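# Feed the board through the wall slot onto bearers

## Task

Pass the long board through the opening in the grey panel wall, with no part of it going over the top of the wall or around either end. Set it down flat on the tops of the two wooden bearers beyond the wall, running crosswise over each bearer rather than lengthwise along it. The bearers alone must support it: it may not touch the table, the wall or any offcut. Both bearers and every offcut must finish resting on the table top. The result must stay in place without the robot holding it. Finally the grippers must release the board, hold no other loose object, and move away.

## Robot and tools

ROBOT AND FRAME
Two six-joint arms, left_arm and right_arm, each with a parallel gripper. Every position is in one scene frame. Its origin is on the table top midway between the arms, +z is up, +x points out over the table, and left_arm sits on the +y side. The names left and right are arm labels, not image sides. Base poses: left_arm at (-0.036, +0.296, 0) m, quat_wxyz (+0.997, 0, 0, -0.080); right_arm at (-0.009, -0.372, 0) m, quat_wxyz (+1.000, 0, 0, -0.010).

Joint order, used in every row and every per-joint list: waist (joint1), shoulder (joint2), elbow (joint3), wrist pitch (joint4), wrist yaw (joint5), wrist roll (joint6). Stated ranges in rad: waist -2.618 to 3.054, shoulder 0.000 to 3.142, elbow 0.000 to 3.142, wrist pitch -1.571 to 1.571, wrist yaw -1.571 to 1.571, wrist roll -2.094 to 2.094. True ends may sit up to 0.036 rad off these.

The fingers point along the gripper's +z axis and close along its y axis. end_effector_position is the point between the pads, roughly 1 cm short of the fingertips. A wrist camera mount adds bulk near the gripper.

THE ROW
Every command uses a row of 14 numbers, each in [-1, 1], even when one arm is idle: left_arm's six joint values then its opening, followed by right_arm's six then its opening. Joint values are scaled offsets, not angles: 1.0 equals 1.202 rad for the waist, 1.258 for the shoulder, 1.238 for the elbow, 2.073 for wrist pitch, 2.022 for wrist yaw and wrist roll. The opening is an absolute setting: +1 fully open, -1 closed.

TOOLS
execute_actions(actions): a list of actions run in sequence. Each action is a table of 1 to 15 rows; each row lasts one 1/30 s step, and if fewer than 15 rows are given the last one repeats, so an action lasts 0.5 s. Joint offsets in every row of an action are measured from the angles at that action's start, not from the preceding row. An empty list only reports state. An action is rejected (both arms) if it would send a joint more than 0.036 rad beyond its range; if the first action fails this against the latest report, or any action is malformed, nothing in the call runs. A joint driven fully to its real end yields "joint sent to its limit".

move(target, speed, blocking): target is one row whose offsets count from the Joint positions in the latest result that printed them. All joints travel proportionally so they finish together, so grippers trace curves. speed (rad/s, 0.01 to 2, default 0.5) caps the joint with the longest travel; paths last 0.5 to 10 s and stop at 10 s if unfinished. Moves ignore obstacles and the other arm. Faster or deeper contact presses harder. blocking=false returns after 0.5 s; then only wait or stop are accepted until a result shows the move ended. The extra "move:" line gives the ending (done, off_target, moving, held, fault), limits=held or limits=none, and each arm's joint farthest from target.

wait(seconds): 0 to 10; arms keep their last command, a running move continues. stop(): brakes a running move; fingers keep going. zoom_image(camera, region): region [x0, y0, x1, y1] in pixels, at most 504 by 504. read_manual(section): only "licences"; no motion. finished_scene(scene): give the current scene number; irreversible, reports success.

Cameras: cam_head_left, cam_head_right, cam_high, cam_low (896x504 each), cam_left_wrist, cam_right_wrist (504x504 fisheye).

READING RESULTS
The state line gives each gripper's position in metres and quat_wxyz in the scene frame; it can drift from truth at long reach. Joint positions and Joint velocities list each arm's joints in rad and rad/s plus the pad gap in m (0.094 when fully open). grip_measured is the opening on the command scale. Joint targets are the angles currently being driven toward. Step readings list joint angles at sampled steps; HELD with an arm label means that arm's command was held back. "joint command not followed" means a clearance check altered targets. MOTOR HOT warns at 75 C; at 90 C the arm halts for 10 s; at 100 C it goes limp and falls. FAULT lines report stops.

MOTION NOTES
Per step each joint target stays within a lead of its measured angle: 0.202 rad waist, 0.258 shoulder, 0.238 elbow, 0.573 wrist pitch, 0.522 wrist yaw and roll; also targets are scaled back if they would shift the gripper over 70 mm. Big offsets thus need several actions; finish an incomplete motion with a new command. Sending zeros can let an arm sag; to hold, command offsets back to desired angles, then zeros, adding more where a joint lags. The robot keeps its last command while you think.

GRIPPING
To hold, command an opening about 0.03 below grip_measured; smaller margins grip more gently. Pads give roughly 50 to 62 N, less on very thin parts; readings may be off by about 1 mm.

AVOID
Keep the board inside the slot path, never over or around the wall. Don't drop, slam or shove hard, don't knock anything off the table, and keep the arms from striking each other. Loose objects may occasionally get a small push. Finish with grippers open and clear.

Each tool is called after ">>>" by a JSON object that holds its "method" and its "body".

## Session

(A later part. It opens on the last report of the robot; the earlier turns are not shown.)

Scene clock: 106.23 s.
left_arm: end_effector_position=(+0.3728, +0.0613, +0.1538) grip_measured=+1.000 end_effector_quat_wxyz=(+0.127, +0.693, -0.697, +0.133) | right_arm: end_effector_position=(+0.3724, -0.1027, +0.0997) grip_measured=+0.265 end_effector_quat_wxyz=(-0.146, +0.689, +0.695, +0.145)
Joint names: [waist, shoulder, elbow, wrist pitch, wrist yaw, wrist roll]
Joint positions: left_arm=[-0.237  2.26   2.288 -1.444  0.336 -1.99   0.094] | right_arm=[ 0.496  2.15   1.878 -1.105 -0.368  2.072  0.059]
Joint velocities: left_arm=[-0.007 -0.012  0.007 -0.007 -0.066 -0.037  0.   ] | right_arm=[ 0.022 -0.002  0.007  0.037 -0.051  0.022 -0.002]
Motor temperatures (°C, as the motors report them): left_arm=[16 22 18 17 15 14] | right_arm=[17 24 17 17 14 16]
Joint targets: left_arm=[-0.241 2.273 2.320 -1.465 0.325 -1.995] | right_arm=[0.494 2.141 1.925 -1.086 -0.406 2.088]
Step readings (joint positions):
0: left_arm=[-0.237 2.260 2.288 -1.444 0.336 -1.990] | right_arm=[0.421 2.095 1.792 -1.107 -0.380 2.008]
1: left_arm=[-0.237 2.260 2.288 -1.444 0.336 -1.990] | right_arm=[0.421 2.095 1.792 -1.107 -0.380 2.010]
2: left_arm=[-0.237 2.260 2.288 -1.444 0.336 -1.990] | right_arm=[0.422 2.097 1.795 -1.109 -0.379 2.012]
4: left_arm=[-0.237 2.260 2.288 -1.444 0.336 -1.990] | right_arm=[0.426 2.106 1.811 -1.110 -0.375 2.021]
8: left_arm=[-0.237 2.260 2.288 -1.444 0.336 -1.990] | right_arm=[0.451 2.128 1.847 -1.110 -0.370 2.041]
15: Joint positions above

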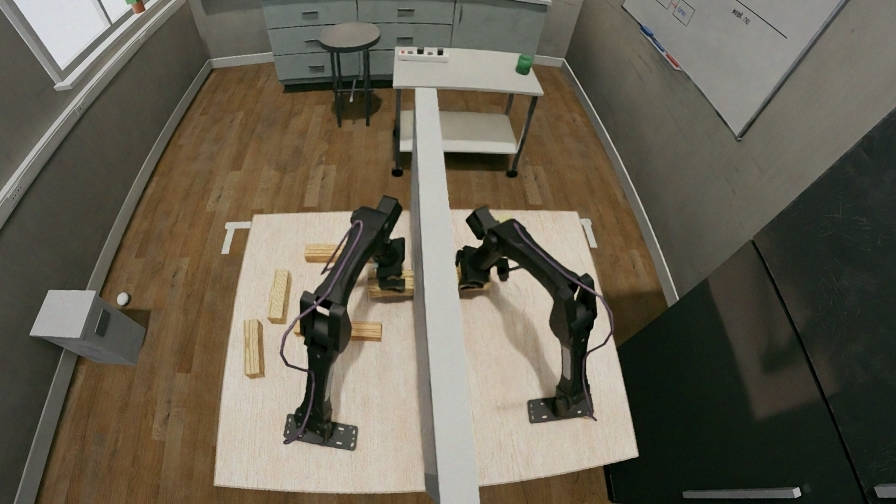

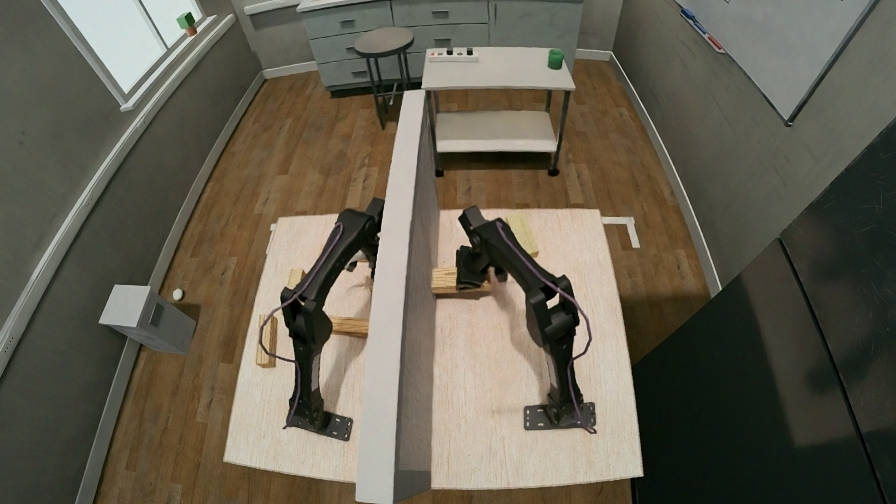

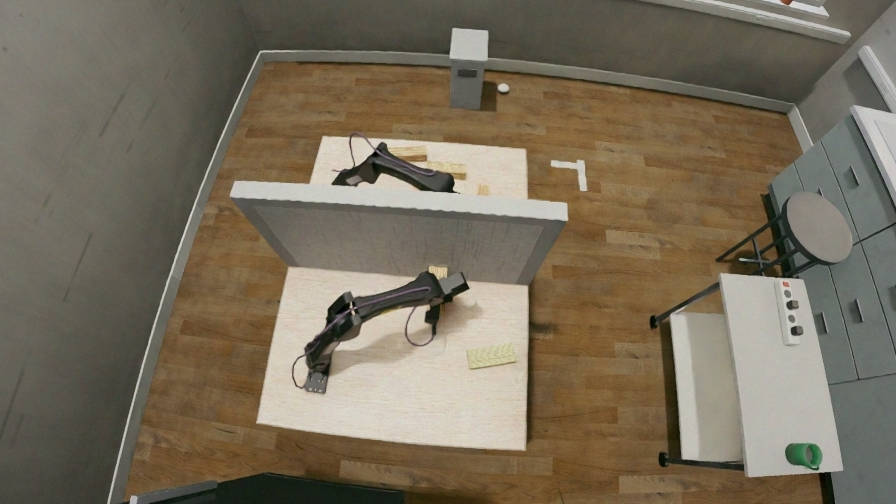

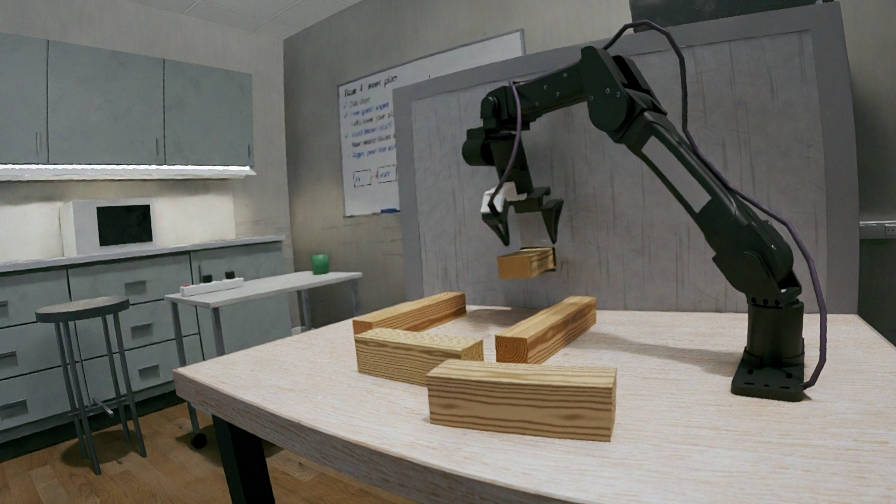

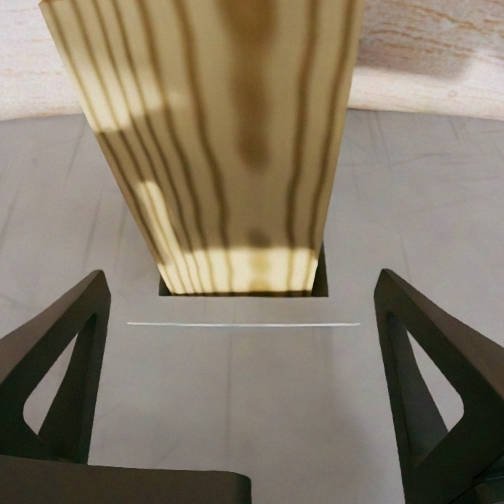

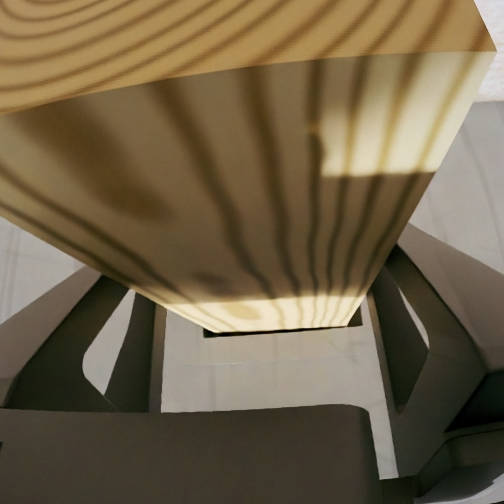

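>>> {"method": "execute_actions", "body": {"actions": [[[-0.0061,-0.0189,-0.0260,0.0109,-0.0049,-0.0036,1,-0.0017,-0.0072,0.0380,0.0092,-0.0188,0.0079,0.15],[-0.0072,-0.0196,-0.0358,0.0160,-0.0058,-0.0042,1,-0.0017,-0.0072,0.0380,0.0092,-0.0188,0.0079,0.15],[-0.0082,-0.0202,-0.0456,0.0211,-0.0067,-0.0049,1,-0.0017,-0.0072,0.0380,0.0092,-0.0188,0.0079,0.15],[-0.0093,-0.0209,-0.0554,0.0262,-0.0076,-0.0055,1,-0.0017,-0.0072,0.0380,0.0092,-0.0188,0.0079,0.15],[-0.0104,-0.0215,-0.0653,0.0314,-0.0085,-0.0061,1,-0.0017,-0.0072,0.0380,0.0092,-0.0188,0.0079,0.15],[-0.0115,-0.0221,-0.0751,0.0365,-0.0093,-0.0067,1,-0.0017,-0.0072,0.0380,0.0092,-0.0188,0.0079,0.15],[-0.0126,-0.0228,-0.0849,0.0416,-0.0102,-0.0073,1,-0.0017,-0.0072,0.0380,0.0092,-0.0188,0.0079,0.15],[-0.0136,-0.0234,-0.0947,0.0467,-0.0111,-0.0080,1,-0.0017,-0.0072,0.0380,0.0092,-0.0188,0.0079,0.15],[-0.0147,-0.0241,-0.1045,0.0518,-0.0120,-0.0086,1,-0.0017,-0.0072,0.0380,0.0092,-0.0188,0.0079,0.15],[-0.0158,-0.0247,-0.1143,0.0569,-0.0129,-0.0092,1,-0.0017,-0.0072,0.0380,0.0092,-0.0188,0.0079,0.15]]]}}

Scene clock: 107.70 s.
left_arm: end_effector_position=(+0.3707, +0.0580, +0.1230) grip_measured=+1.000 end_effector_quat_wxyz=(+0.127, +0.696, -0.697, +0.119) | right_arm: end_effector_position=(+0.3726, -0.1030, +0.0995) grip_measured=+0.265 end_effector_quat_wxyz=(-0.146, +0.692, +0.692, +0.144)
Joint names: [waist, shoulder, elbow, wrist pitch, wrist yaw, wrist roll]
Joint positions: left_arm=[-0.25   2.255  2.162 -1.345  0.324 -2.002  0.094] | right_arm=[ 0.496  2.15   1.878 -1.105 -0.366  2.082  0.059]
Joint velocities: left_arm=[-0.032 -0.017  0.007  0.095 -0.037  0.007  0.   ] | right_arm=[-0.002  0.007 -0.007  0.022  0.037 -0.037 -0.001]
Motor temperatures (°C, as the motors report them): left_arm=[16 22 18 17 15 14] | right_arm=[17 24 18 17 14 16]
Joint targets: left_arm=[-0.256 2.229 2.147 -1.326 0.310 -2.009] | right_arm=[0.494 2.141 1.925 -1.086 -0.406 2.088]
Step readings (joint positions):
0: left_arm=[-0.237 2.260 2.288 -1.444 0.336 -1.990] | right_arm=[0.496 2.150 1.878 -1.105 -0.366 2.082]
1: left_arm=[-0.237 2.260 2.286 -1.441 0.336 -1.991] | right_arm=[0.496 2.150 1.878 -1.105 -0.366 2.082]
2: left_arm=[-0.237 2.259 2.281 -1.435 0.336 -1.991] | right_arm=[0.496 2.150 1.878 -1.105 -0.366 2.082]
4: left_arm=[-0.237 2.256 2.261 -1.420 0.336 -1.992] | right_arm=[0.496 2.150 1.878 -1.105 -0.366 2.082]
8: left_arm=[-0.240 2.255 2.211 -1.386 0.331 -1.997] | right_arm=[0.496 2.150 1.878 -1.105 -0.366 2.082]
15: Joint positions above

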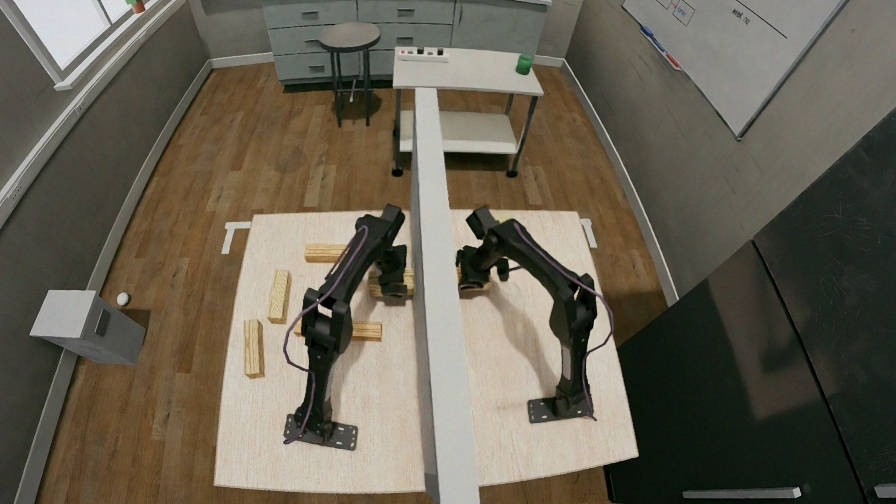

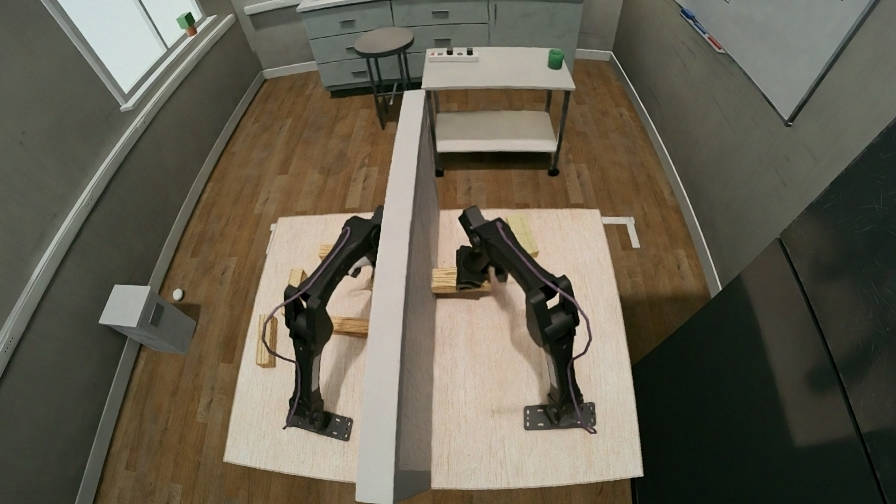

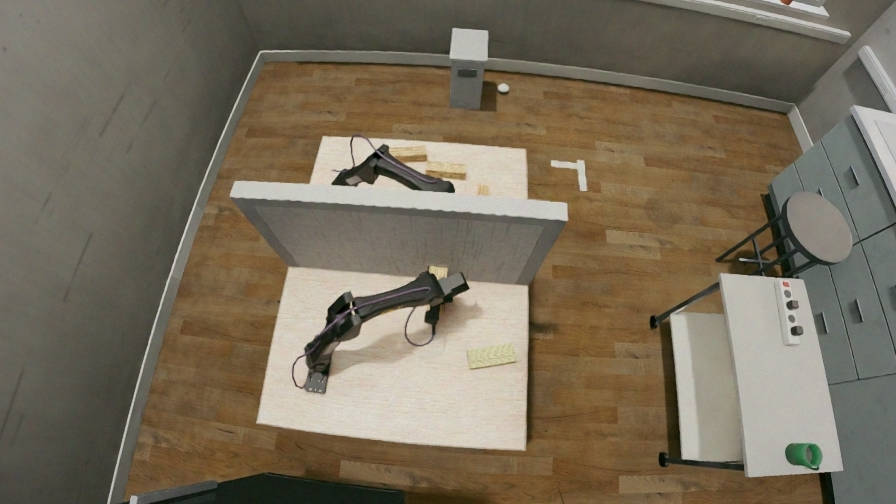

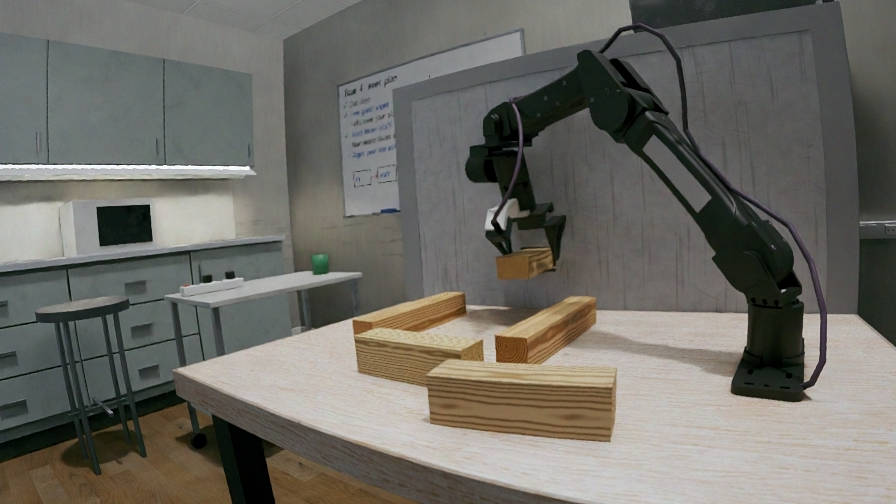

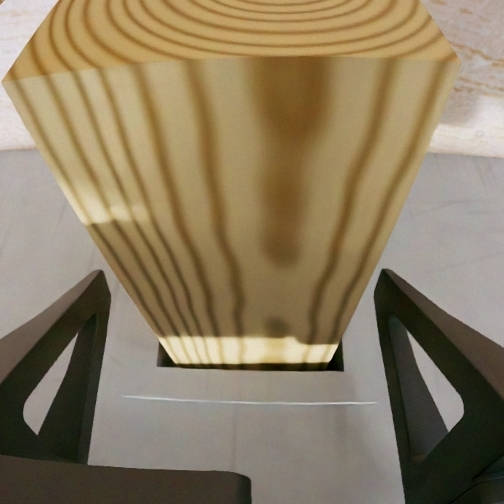

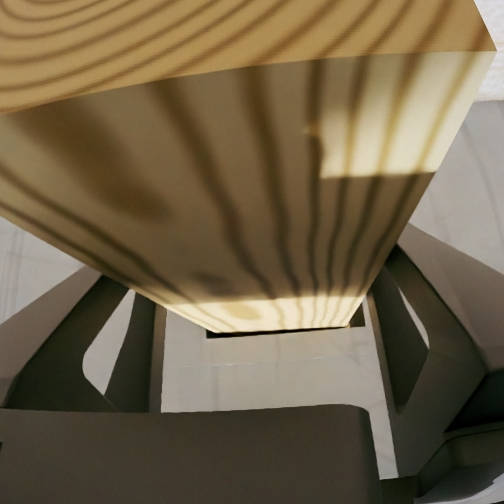

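>>> {"method": "execute_actions", "body": {"actions": [[[-0.0061,-0.0119,-0.0195,0.0136,-0.0079,-0.0041,1,-0.0017,-0.0072,0.0380,0.0092,-0.0198,0.0030,0.15],[-0.0072,-0.0119,-0.0270,0.0181,-0.0089,-0.0047,1,-0.0017,-0.0072,0.0380,0.0092,-0.0198,0.0030,0.15],[-0.0082,-0.0119,-0.0344,0.0225,-0.0099,-0.0053,1,-0.0017,-0.0072,0.0380,0.0092,-0.0198,0.0030,0.15],[-0.0093,-0.0119,-0.0418,0.0270,-0.0109,-0.0059,1,-0.0017,-0.0072,0.0380,0.0092,-0.0198,0.0030,0.15],[-0.0104,-0.0119,-0.0493,0.0314,-0.0119,-0.0065,1,-0.0017,-0.0072,0.0380,0.0092,-0.0198,0.0030,0.15],[-0.0115,-0.0119,-0.0567,0.0358,-0.0128,-0.0070,1,-0.0017,-0.0072,0.0380,0.0092,-0.0198,0.0030,0.15],[-0.0126,-0.0119,-0.0641,0.0403,-0.0138,-0.0076,1,-0.0017,-0.0072,0.0380,0.0092,-0.0198,0.0030,0.15],[-0.0136,-0.0119,-0.0715,0.0447,-0.0148,-0.0082,1,-0.0017,-0.0072,0.0380,0.0092,-0.0198,0.0030,0.15],[-0.0147,-0.0119,-0.0790,0.0492,-0.0158,-0.0088,1,-0.0017,-0.0072,0.0380,0.0092,-0.0198,0.0030,0.15],[-0.0158,-0.0119,-0.0864,0.0536,-0.0168,-0.0094,1,-0.0017,-0.0072,0.0380,0.0092,-0.0198,0.0030,0.15]]]}}

Scene clock: 108.80 s.
left_arm: end_effector_position=(+0.3720, +0.0546, +0.0990) grip_measured=+1.000 end_effector_quat_wxyz=(+0.119, +0.697, -0.697, +0.115) | right_arm: end_effector_position=(+0.3726, -0.1030, +0.0995) grip_measured=+0.265 end_effector_quat_wxyz=(-0.146, +0.692, +0.692, +0.144)
Joint names: [waist, shoulder, elbow, wrist pitch, wrist yaw, wrist roll]
Joint positions: left_arm=[-0.263  2.255  2.07  -1.25   0.305 -2.015  0.094] | right_arm=[ 0.496  2.15   1.878 -1.105 -0.366  2.082  0.059]
Joint velocities: left_arm=[-0.012  0.002  0.002  0.095  0.022 -0.037  0.   ] | right_arm=[ 0.017  0.002 -0.007 -0.037 -0.037 -0.037 -0.001]
Motor temperatures (°C, as the motors report them): left_arm=[16 22 18 17 15 14] | right_arm=[17 25 18 17 14 16]
Joint targets: left_arm=[-0.269 2.240 2.054 -1.233 0.290 -2.021] | right_arm=[0.494 2.141 1.925 -1.086 -0.406 2.088]
Step readings (joint positions):
0: left_arm=[-0.250 2.255 2.162 -1.328 0.322 -2.004] | right_arm=[0.496 2.150 1.878 -1.105 -0.366 2.082]
1: left_arm=[-0.250 2.255 2.162 -1.327 0.322 -2.004] | right_arm=[0.496 2.150 1.878 -1.105 -0.366 2.082]
2: left_arm=[-0.250 2.255 2.159 -1.324 0.321 -2.004] | right_arm=[0.496 2.150 1.878 -1.105 -0.366 2.082]
4: left_arm=[-0.250 2.255 2.148 -1.311 0.319 -2.005] | right_arm=[0.496 2.150 1.878 -1.105 -0.366 2.082]
8: left_arm=[-0.253 2.255 2.107 -1.284 0.313 -2.009] | right_arm=[0.496 2.150 1.878 -1.105 -0.366 2.082]
15: Joint positions above

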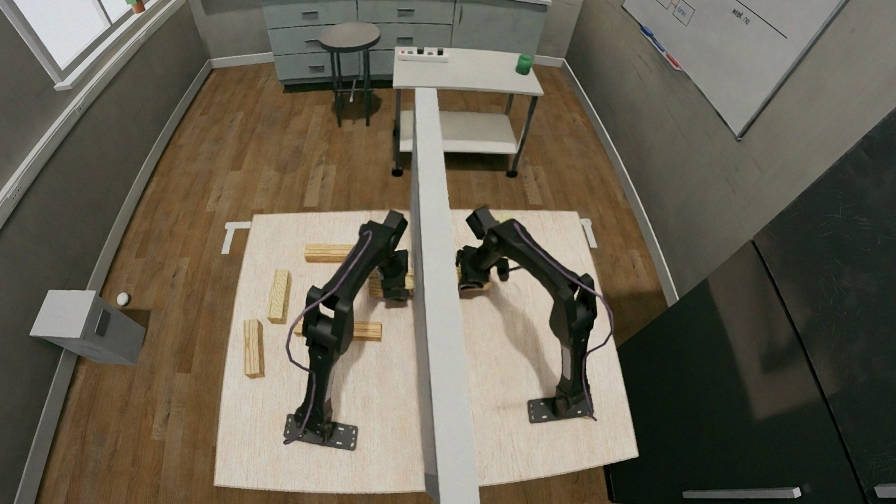

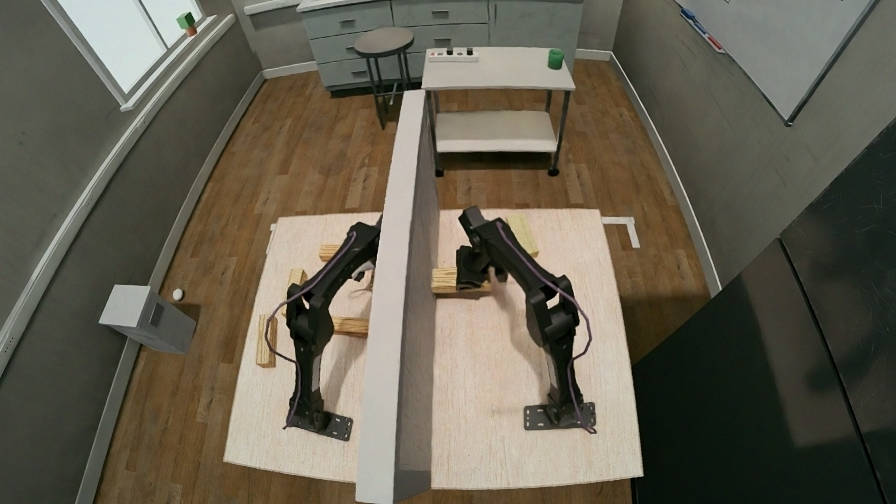

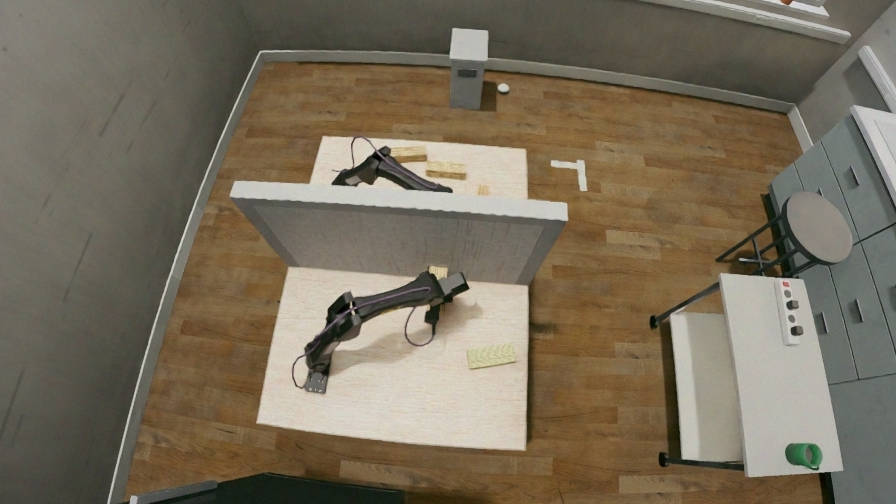

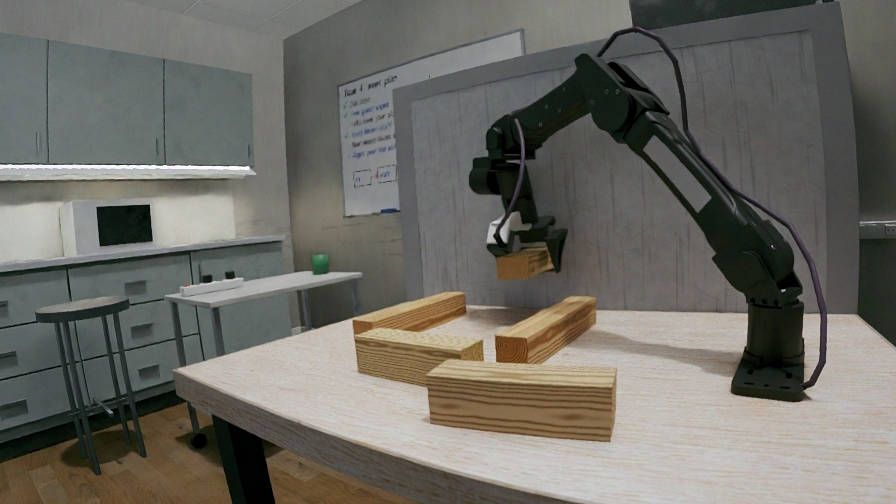

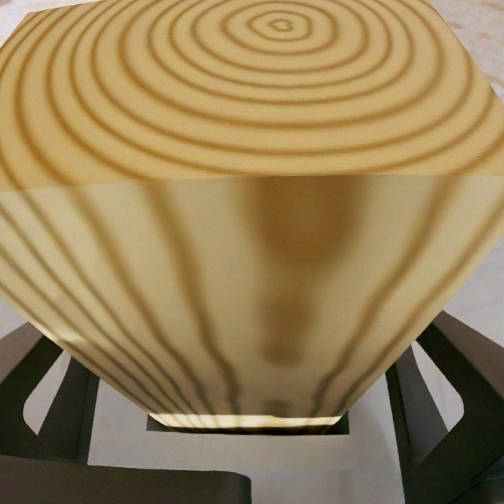

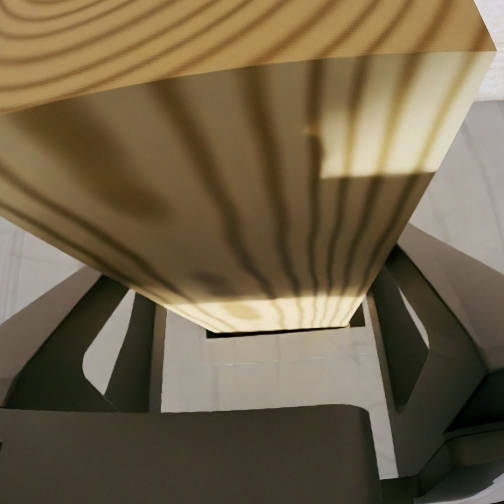

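>>> {"method": "execute_actions", "body": {"actions": [[[-0.005,-0.016,0.012,-0.0024,0.0,-0.003,0.8,-0.0017,-0.0072,0.0380,0.0092,-0.0198,0.0030,0.15],[-0.005,-0.016,0.012,-0.0024,0.0,-0.003,0.6,-0.0017,-0.0072,0.0380,0.0092,-0.0198,0.0030,0.15],[-0.005,-0.016,0.012,-0.0024,0.0,-0.003,0.45,-0.0017,-0.0072,0.0380,0.0092,-0.0198,0.0030,0.15],[-0.005,-0.016,0.012,-0.0024,0.0,-0.003,0.38,-0.0017,-0.0072,0.0380,0.0092,-0.0198,0.0030,0.15],[-0.005,-0.016,0.012,-0.0024,0.0,-0.003,0.34,-0.0017,-0.0072,0.0380,0.0092,-0.0198,0.0030,0.15],[-0.005,-0.016,0.012,-0.0024,0.0,-0.003,0.31,-0.0017,-0.0072,0.0380,0.0092,-0.0198,0.0030,0.15],[-0.005,-0.016,0.012,-0.0024,0.0,-0.003,0.29,-0.0017,-0.0072,0.0380,0.0092,-0.0198,0.0030,0.15],[-0.005,-0.016,0.012,-0.0024,0.0,-0.003,0.27,-0.0017,-0.0072,0.0380,0.0092,-0.0198,0.0030,0.15],[-0.005,-0.016,0.012,-0.0024,0.0,-0.003,0.25,-0.0017,-0.0072,0.0380,0.0092,-0.0198,0.0030,0.15],[-0.005,-0.016,0.012,-0.0024,0.0,-0.003,0.22,-0.0017,-0.0072,0.0380,0.0092,-0.0198,0.0030,0.15],[-0.005,-0.016,0.012,-0.0024,0.0,-0.003,0.18,-0.0017,-0.0072,0.0380,0.0092,-0.0198,0.0030,0.15],[-0.005,-0.016,0.012,-0.0024,0.0,-0.003,0.15,-0.0017,-0.0072,0.0380,0.0092,-0.0198,0.0030,0.15]]]}}

Scene clock: 110.03 s.
left_arm: end_effector_position=(+0.3744, +0.0539, +0.0993) grip_measured=+0.256 end_effector_quat_wxyz=(+0.116, +0.699, -0.696, +0.119) | right_arm: end_effector_position=(+0.3731, -0.1030, +0.0995) grip_measured=+0.265 end_effector_quat_wxyz=(-0.145, +0.694, +0.691, +0.144)
Joint names: [waist, shoulder, elbow, wrist pitch, wrist yaw, wrist roll]
Joint positions: left_arm=[-0.263  2.255  2.07  -1.239  0.302 -2.021  0.059] | right_arm=[ 0.496  2.15   1.878 -1.103 -0.364  2.086  0.059]
Joint velocities: left_arm=[-0.002  0.002  0.002 -0.022 -0.007  0.007 -0.   ] | right_arm=[-0.002  0.012  0.017 -0.051  0.037  0.007  0.   ]
Motor temperatures (°C, as the motors report them): left_arm=[16 23 18 17 15 14] | right_arm=[17 25 18 17 14 16]
Joint targets: left_arm=[-0.268 2.235 2.085 -1.254 0.304 -2.020] | right_arm=[0.494 2.141 1.925 -1.086 -0.406 2.088]
Step readings (joint positions):
0: left_arm=[-0.263 2.255 2.070 -1.235 0.302 -2.016] | right_arm=[0.496 2.150 1.878 -1.105 -0.366 2.082]
1: left_arm=[-0.263 2.255 2.070 -1.235 0.302 -2.016] | right_arm=[0.496 2.150 1.878 -1.105 -0.366 2.082]
2: left_arm=[-0.263 2.255 2.070 -1.235 0.302 -2.016] | right_arm=[0.496 2.150 1.878 -1.105 -0.366 2.082]
4: left_arm=[-0.263 2.255 2.070 -1.235 0.302 -2.016] | right_arm=[0.496 2.150 1.878 -1.105 -0.366 2.082]
8: left_arm=[-0.263 2.255 2.070 -1.239 0.302 -2.017] | right_arm=[0.496 2.150 1.878 -1.103 -0.364 2.085]
15: Joint positions above

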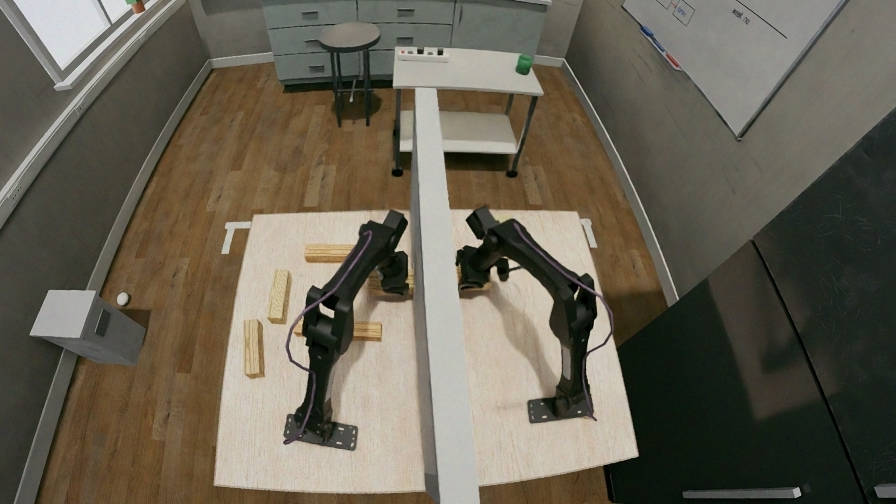

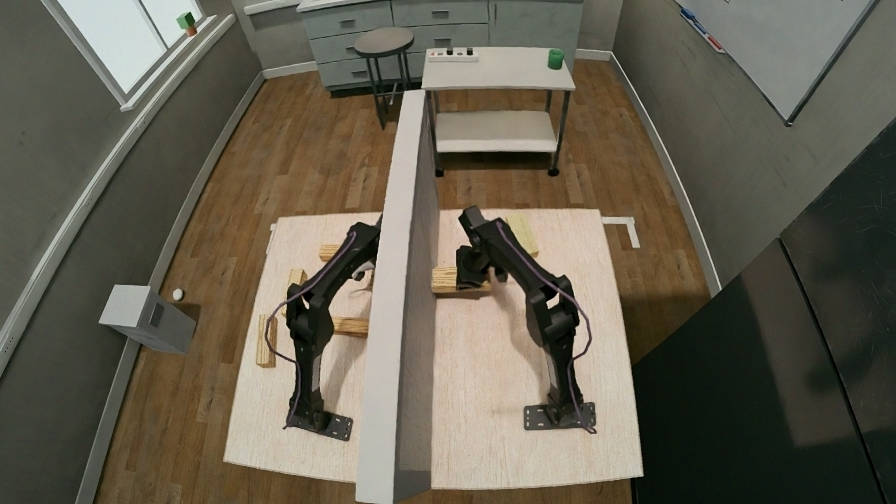

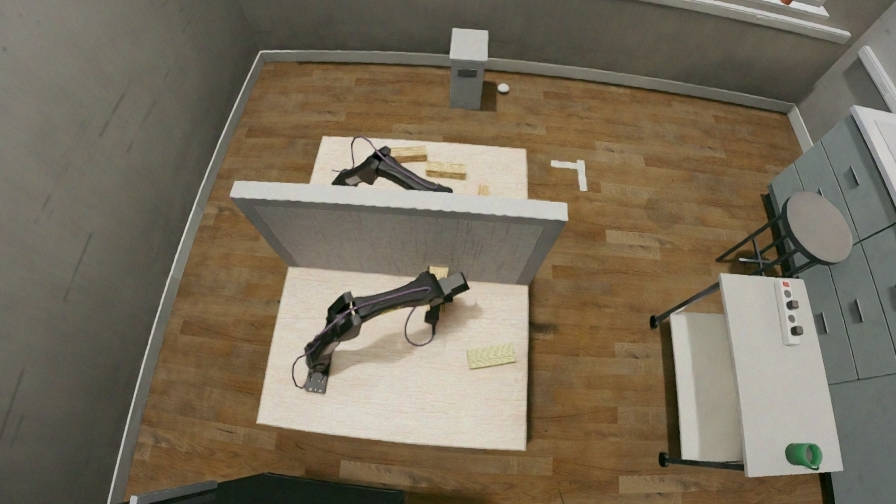

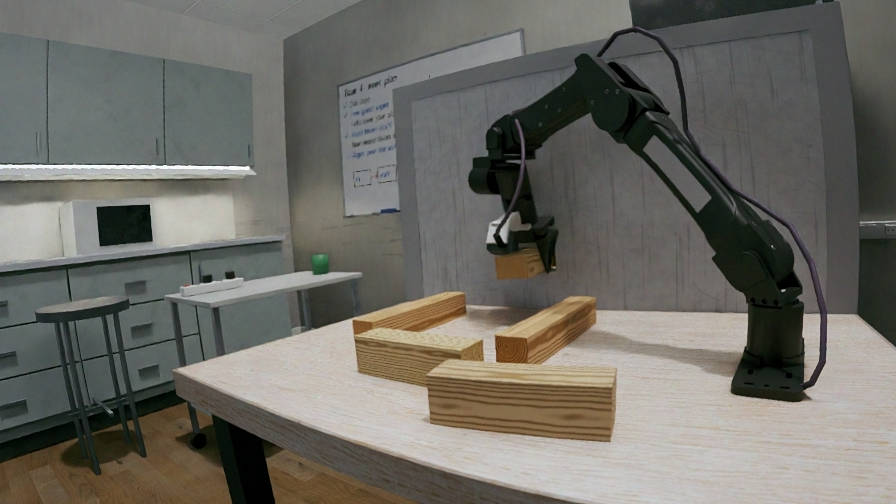

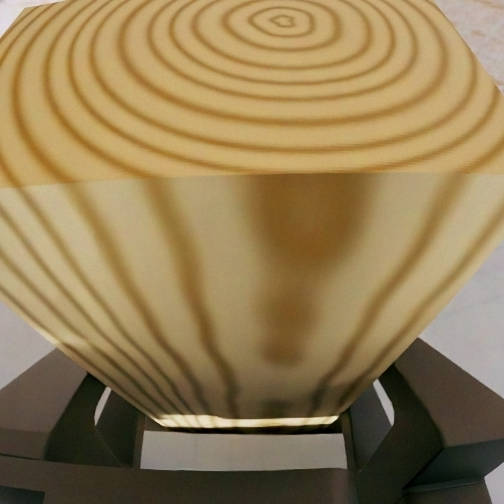

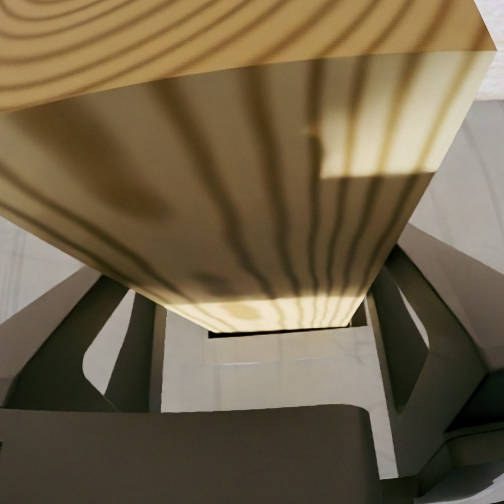

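>>> {"method": "execute_actions", "body": {"actions": [[[-0.004,-0.016,0.014,-0.0072,0.004,0.0,0.15,0.0,-0.0072,0.030,0.007,-0.016,0.0,0.25],[-0.004,-0.016,0.014,-0.0072,0.008,0.0,0.15,0.0,-0.0072,0.024,0.006,-0.012,0.0,0.30],[-0.004,-0.016,0.016,-0.0072,0.012,0.0,0.15,0.0,-0.0072,0.018,0.005,-0.008,0.0,0.40],[-0.004,-0.016,0.016,-0.0072,0.016,0.0,0.15,0.0,-0.0072,0.012,0.004,-0.004,0.0,0.6],[-0.004,-0.016,0.016,-0.0072,0.019,0.0,0.15,0.0,-0.0072,0.012,0.003,-0.004,0.0,1.0]]]}}

Scene clock: 113.07 s.
left_arm: end_effector_position=(+0.3716, +0.0553, +0.0988) grip_measured=+0.256 end_effector_quat_wxyz=(+0.119, +0.700, -0.695, +0.113) | right_arm: end_effector_position=(+0.3746, -0.1020, +0.1000) grip_measured=+1.000 end_effector_quat_wxyz=(-0.145, +0.693, +0.691, +0.148)
Joint names: [waist, shoulder, elbow, wrist pitch, wrist yaw, wrist roll]
Joint positions: left_arm=[-0.263  2.255  2.07  -1.253  0.302 -2.022  0.059] | right_arm=[ 0.496  2.15   1.878 -1.095 -0.366  2.086  0.094]
Joint velocities: left_arm=[-0.022 -0.022 -0.017 -0.022 -0.081  0.007  0.001] | right_arm=[-0.017 -0.007  0.007  0.066 -0.007  0.037  0.   ]
Motor temperatures (°C, as the motors report them): left_arm=[16 23 18 17 15 14] | right_arm=[17 25 18 17 14 16]
Joint targets: left_arm=[-0.267 2.235 2.090 -1.254 0.341 -2.021] | right_arm=[0.496 2.141 1.893 -1.097 -0.372 2.086]
Step readings (joint positions):
0: left_arm=[-0.263 2.255 2.070 -1.239 0.302 -2.021] | right_arm=[0.496 2.150 1.878 -1.103 -0.364 2.086]
1: left_arm=[-0.263 2.255 2.070 -1.239 0.303 -2.021] | right_arm=[0.496 2.150 1.878 -1.103 -0.364 2.086]
2: left_arm=[-0.263 2.255 2.070 -1.239 0.303 -2.022] | right_arm=[0.496 2.150 1.878 -1.103 -0.364 2.086]
4: left_arm=[-0.263 2.255 2.070 -1.241 0.302 -2.022] | right_arm=[0.496 2.150 1.878 -1.100 -0.366 2.086]
8: left_arm=[-0.263 2.255 2.070 -1.251 0.302 -2.022] | right_arm=[0.496 2.150 1.878 -1.097 -0.366 2.086]
15: Joint positions above

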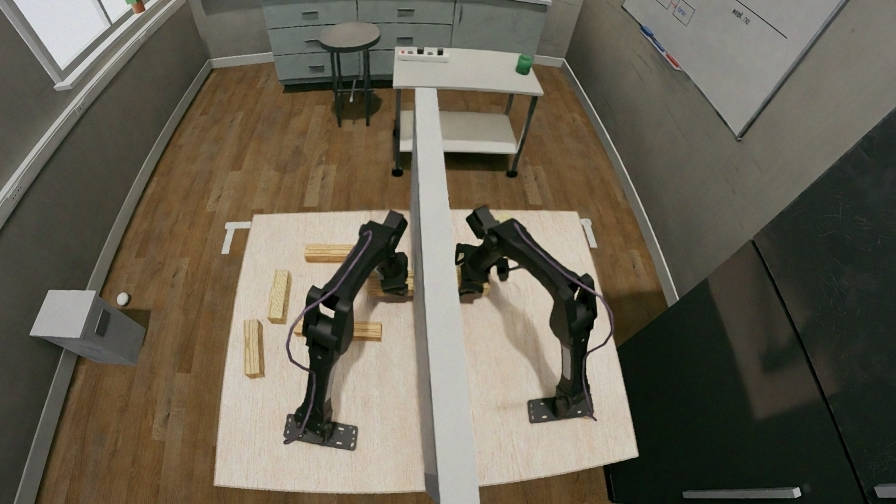

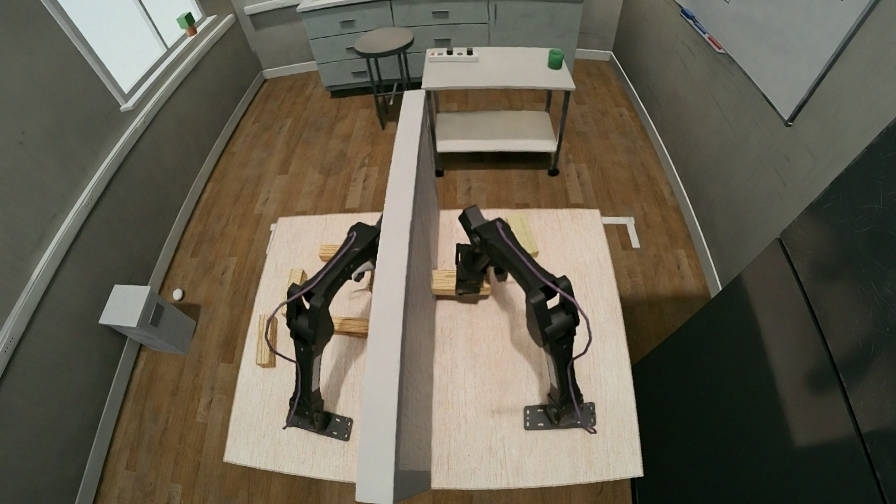

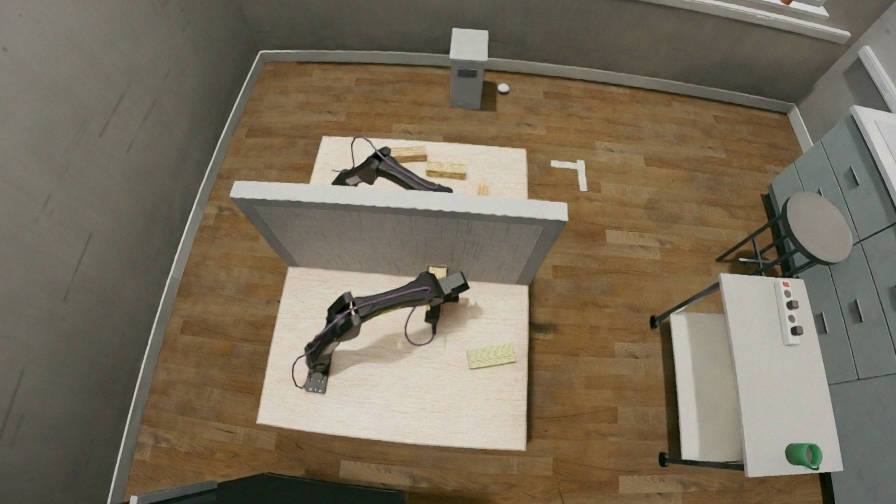

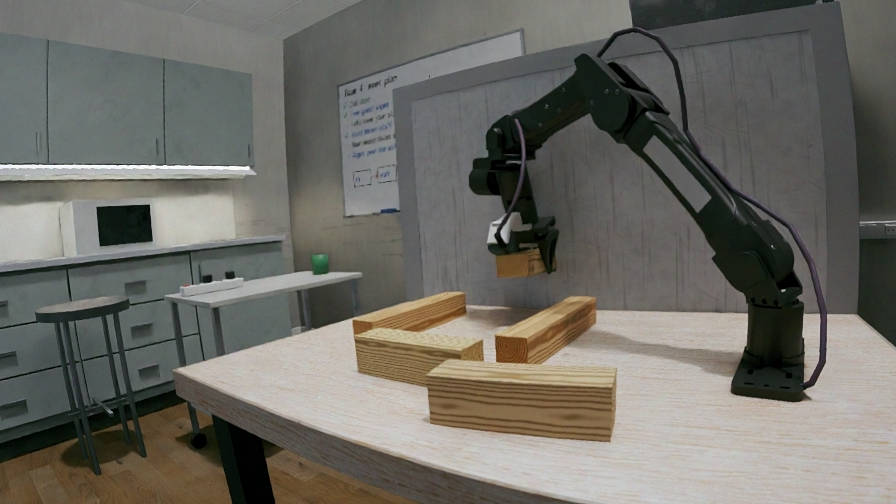

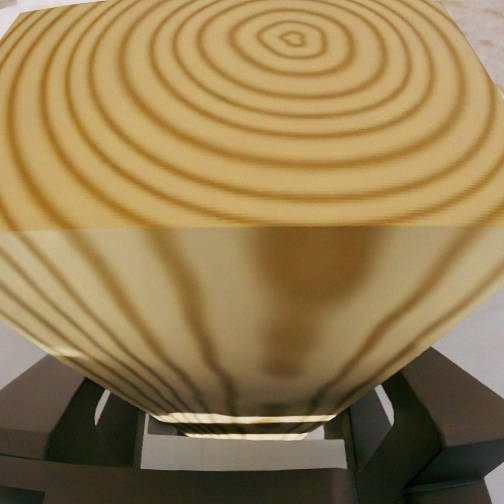

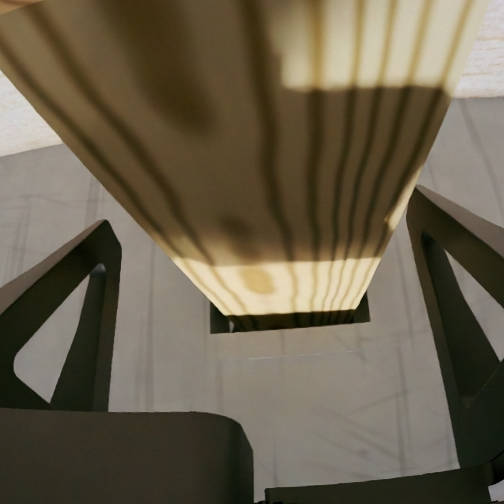

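>>> {"method": "zoom_image", "body": {"camera": "cam_high", "region": [380, 230, 500, 330]}}

>>> {"method": "zoom_image", "body": {"camera": "cam_low", "region": [440, 190, 620, 310]}}

Region (380, 230, 500, 330) of cam_high's 896x504 image, scaled by 4.200, with more detail than that image has.

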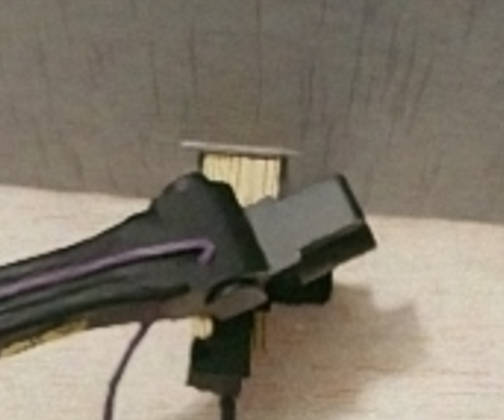

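Region (440, 190, 620, 310) of cam_low's 896x504 image, scaled by 2.800, with more detail than that image has.

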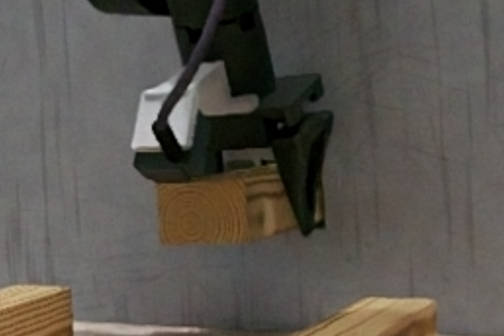

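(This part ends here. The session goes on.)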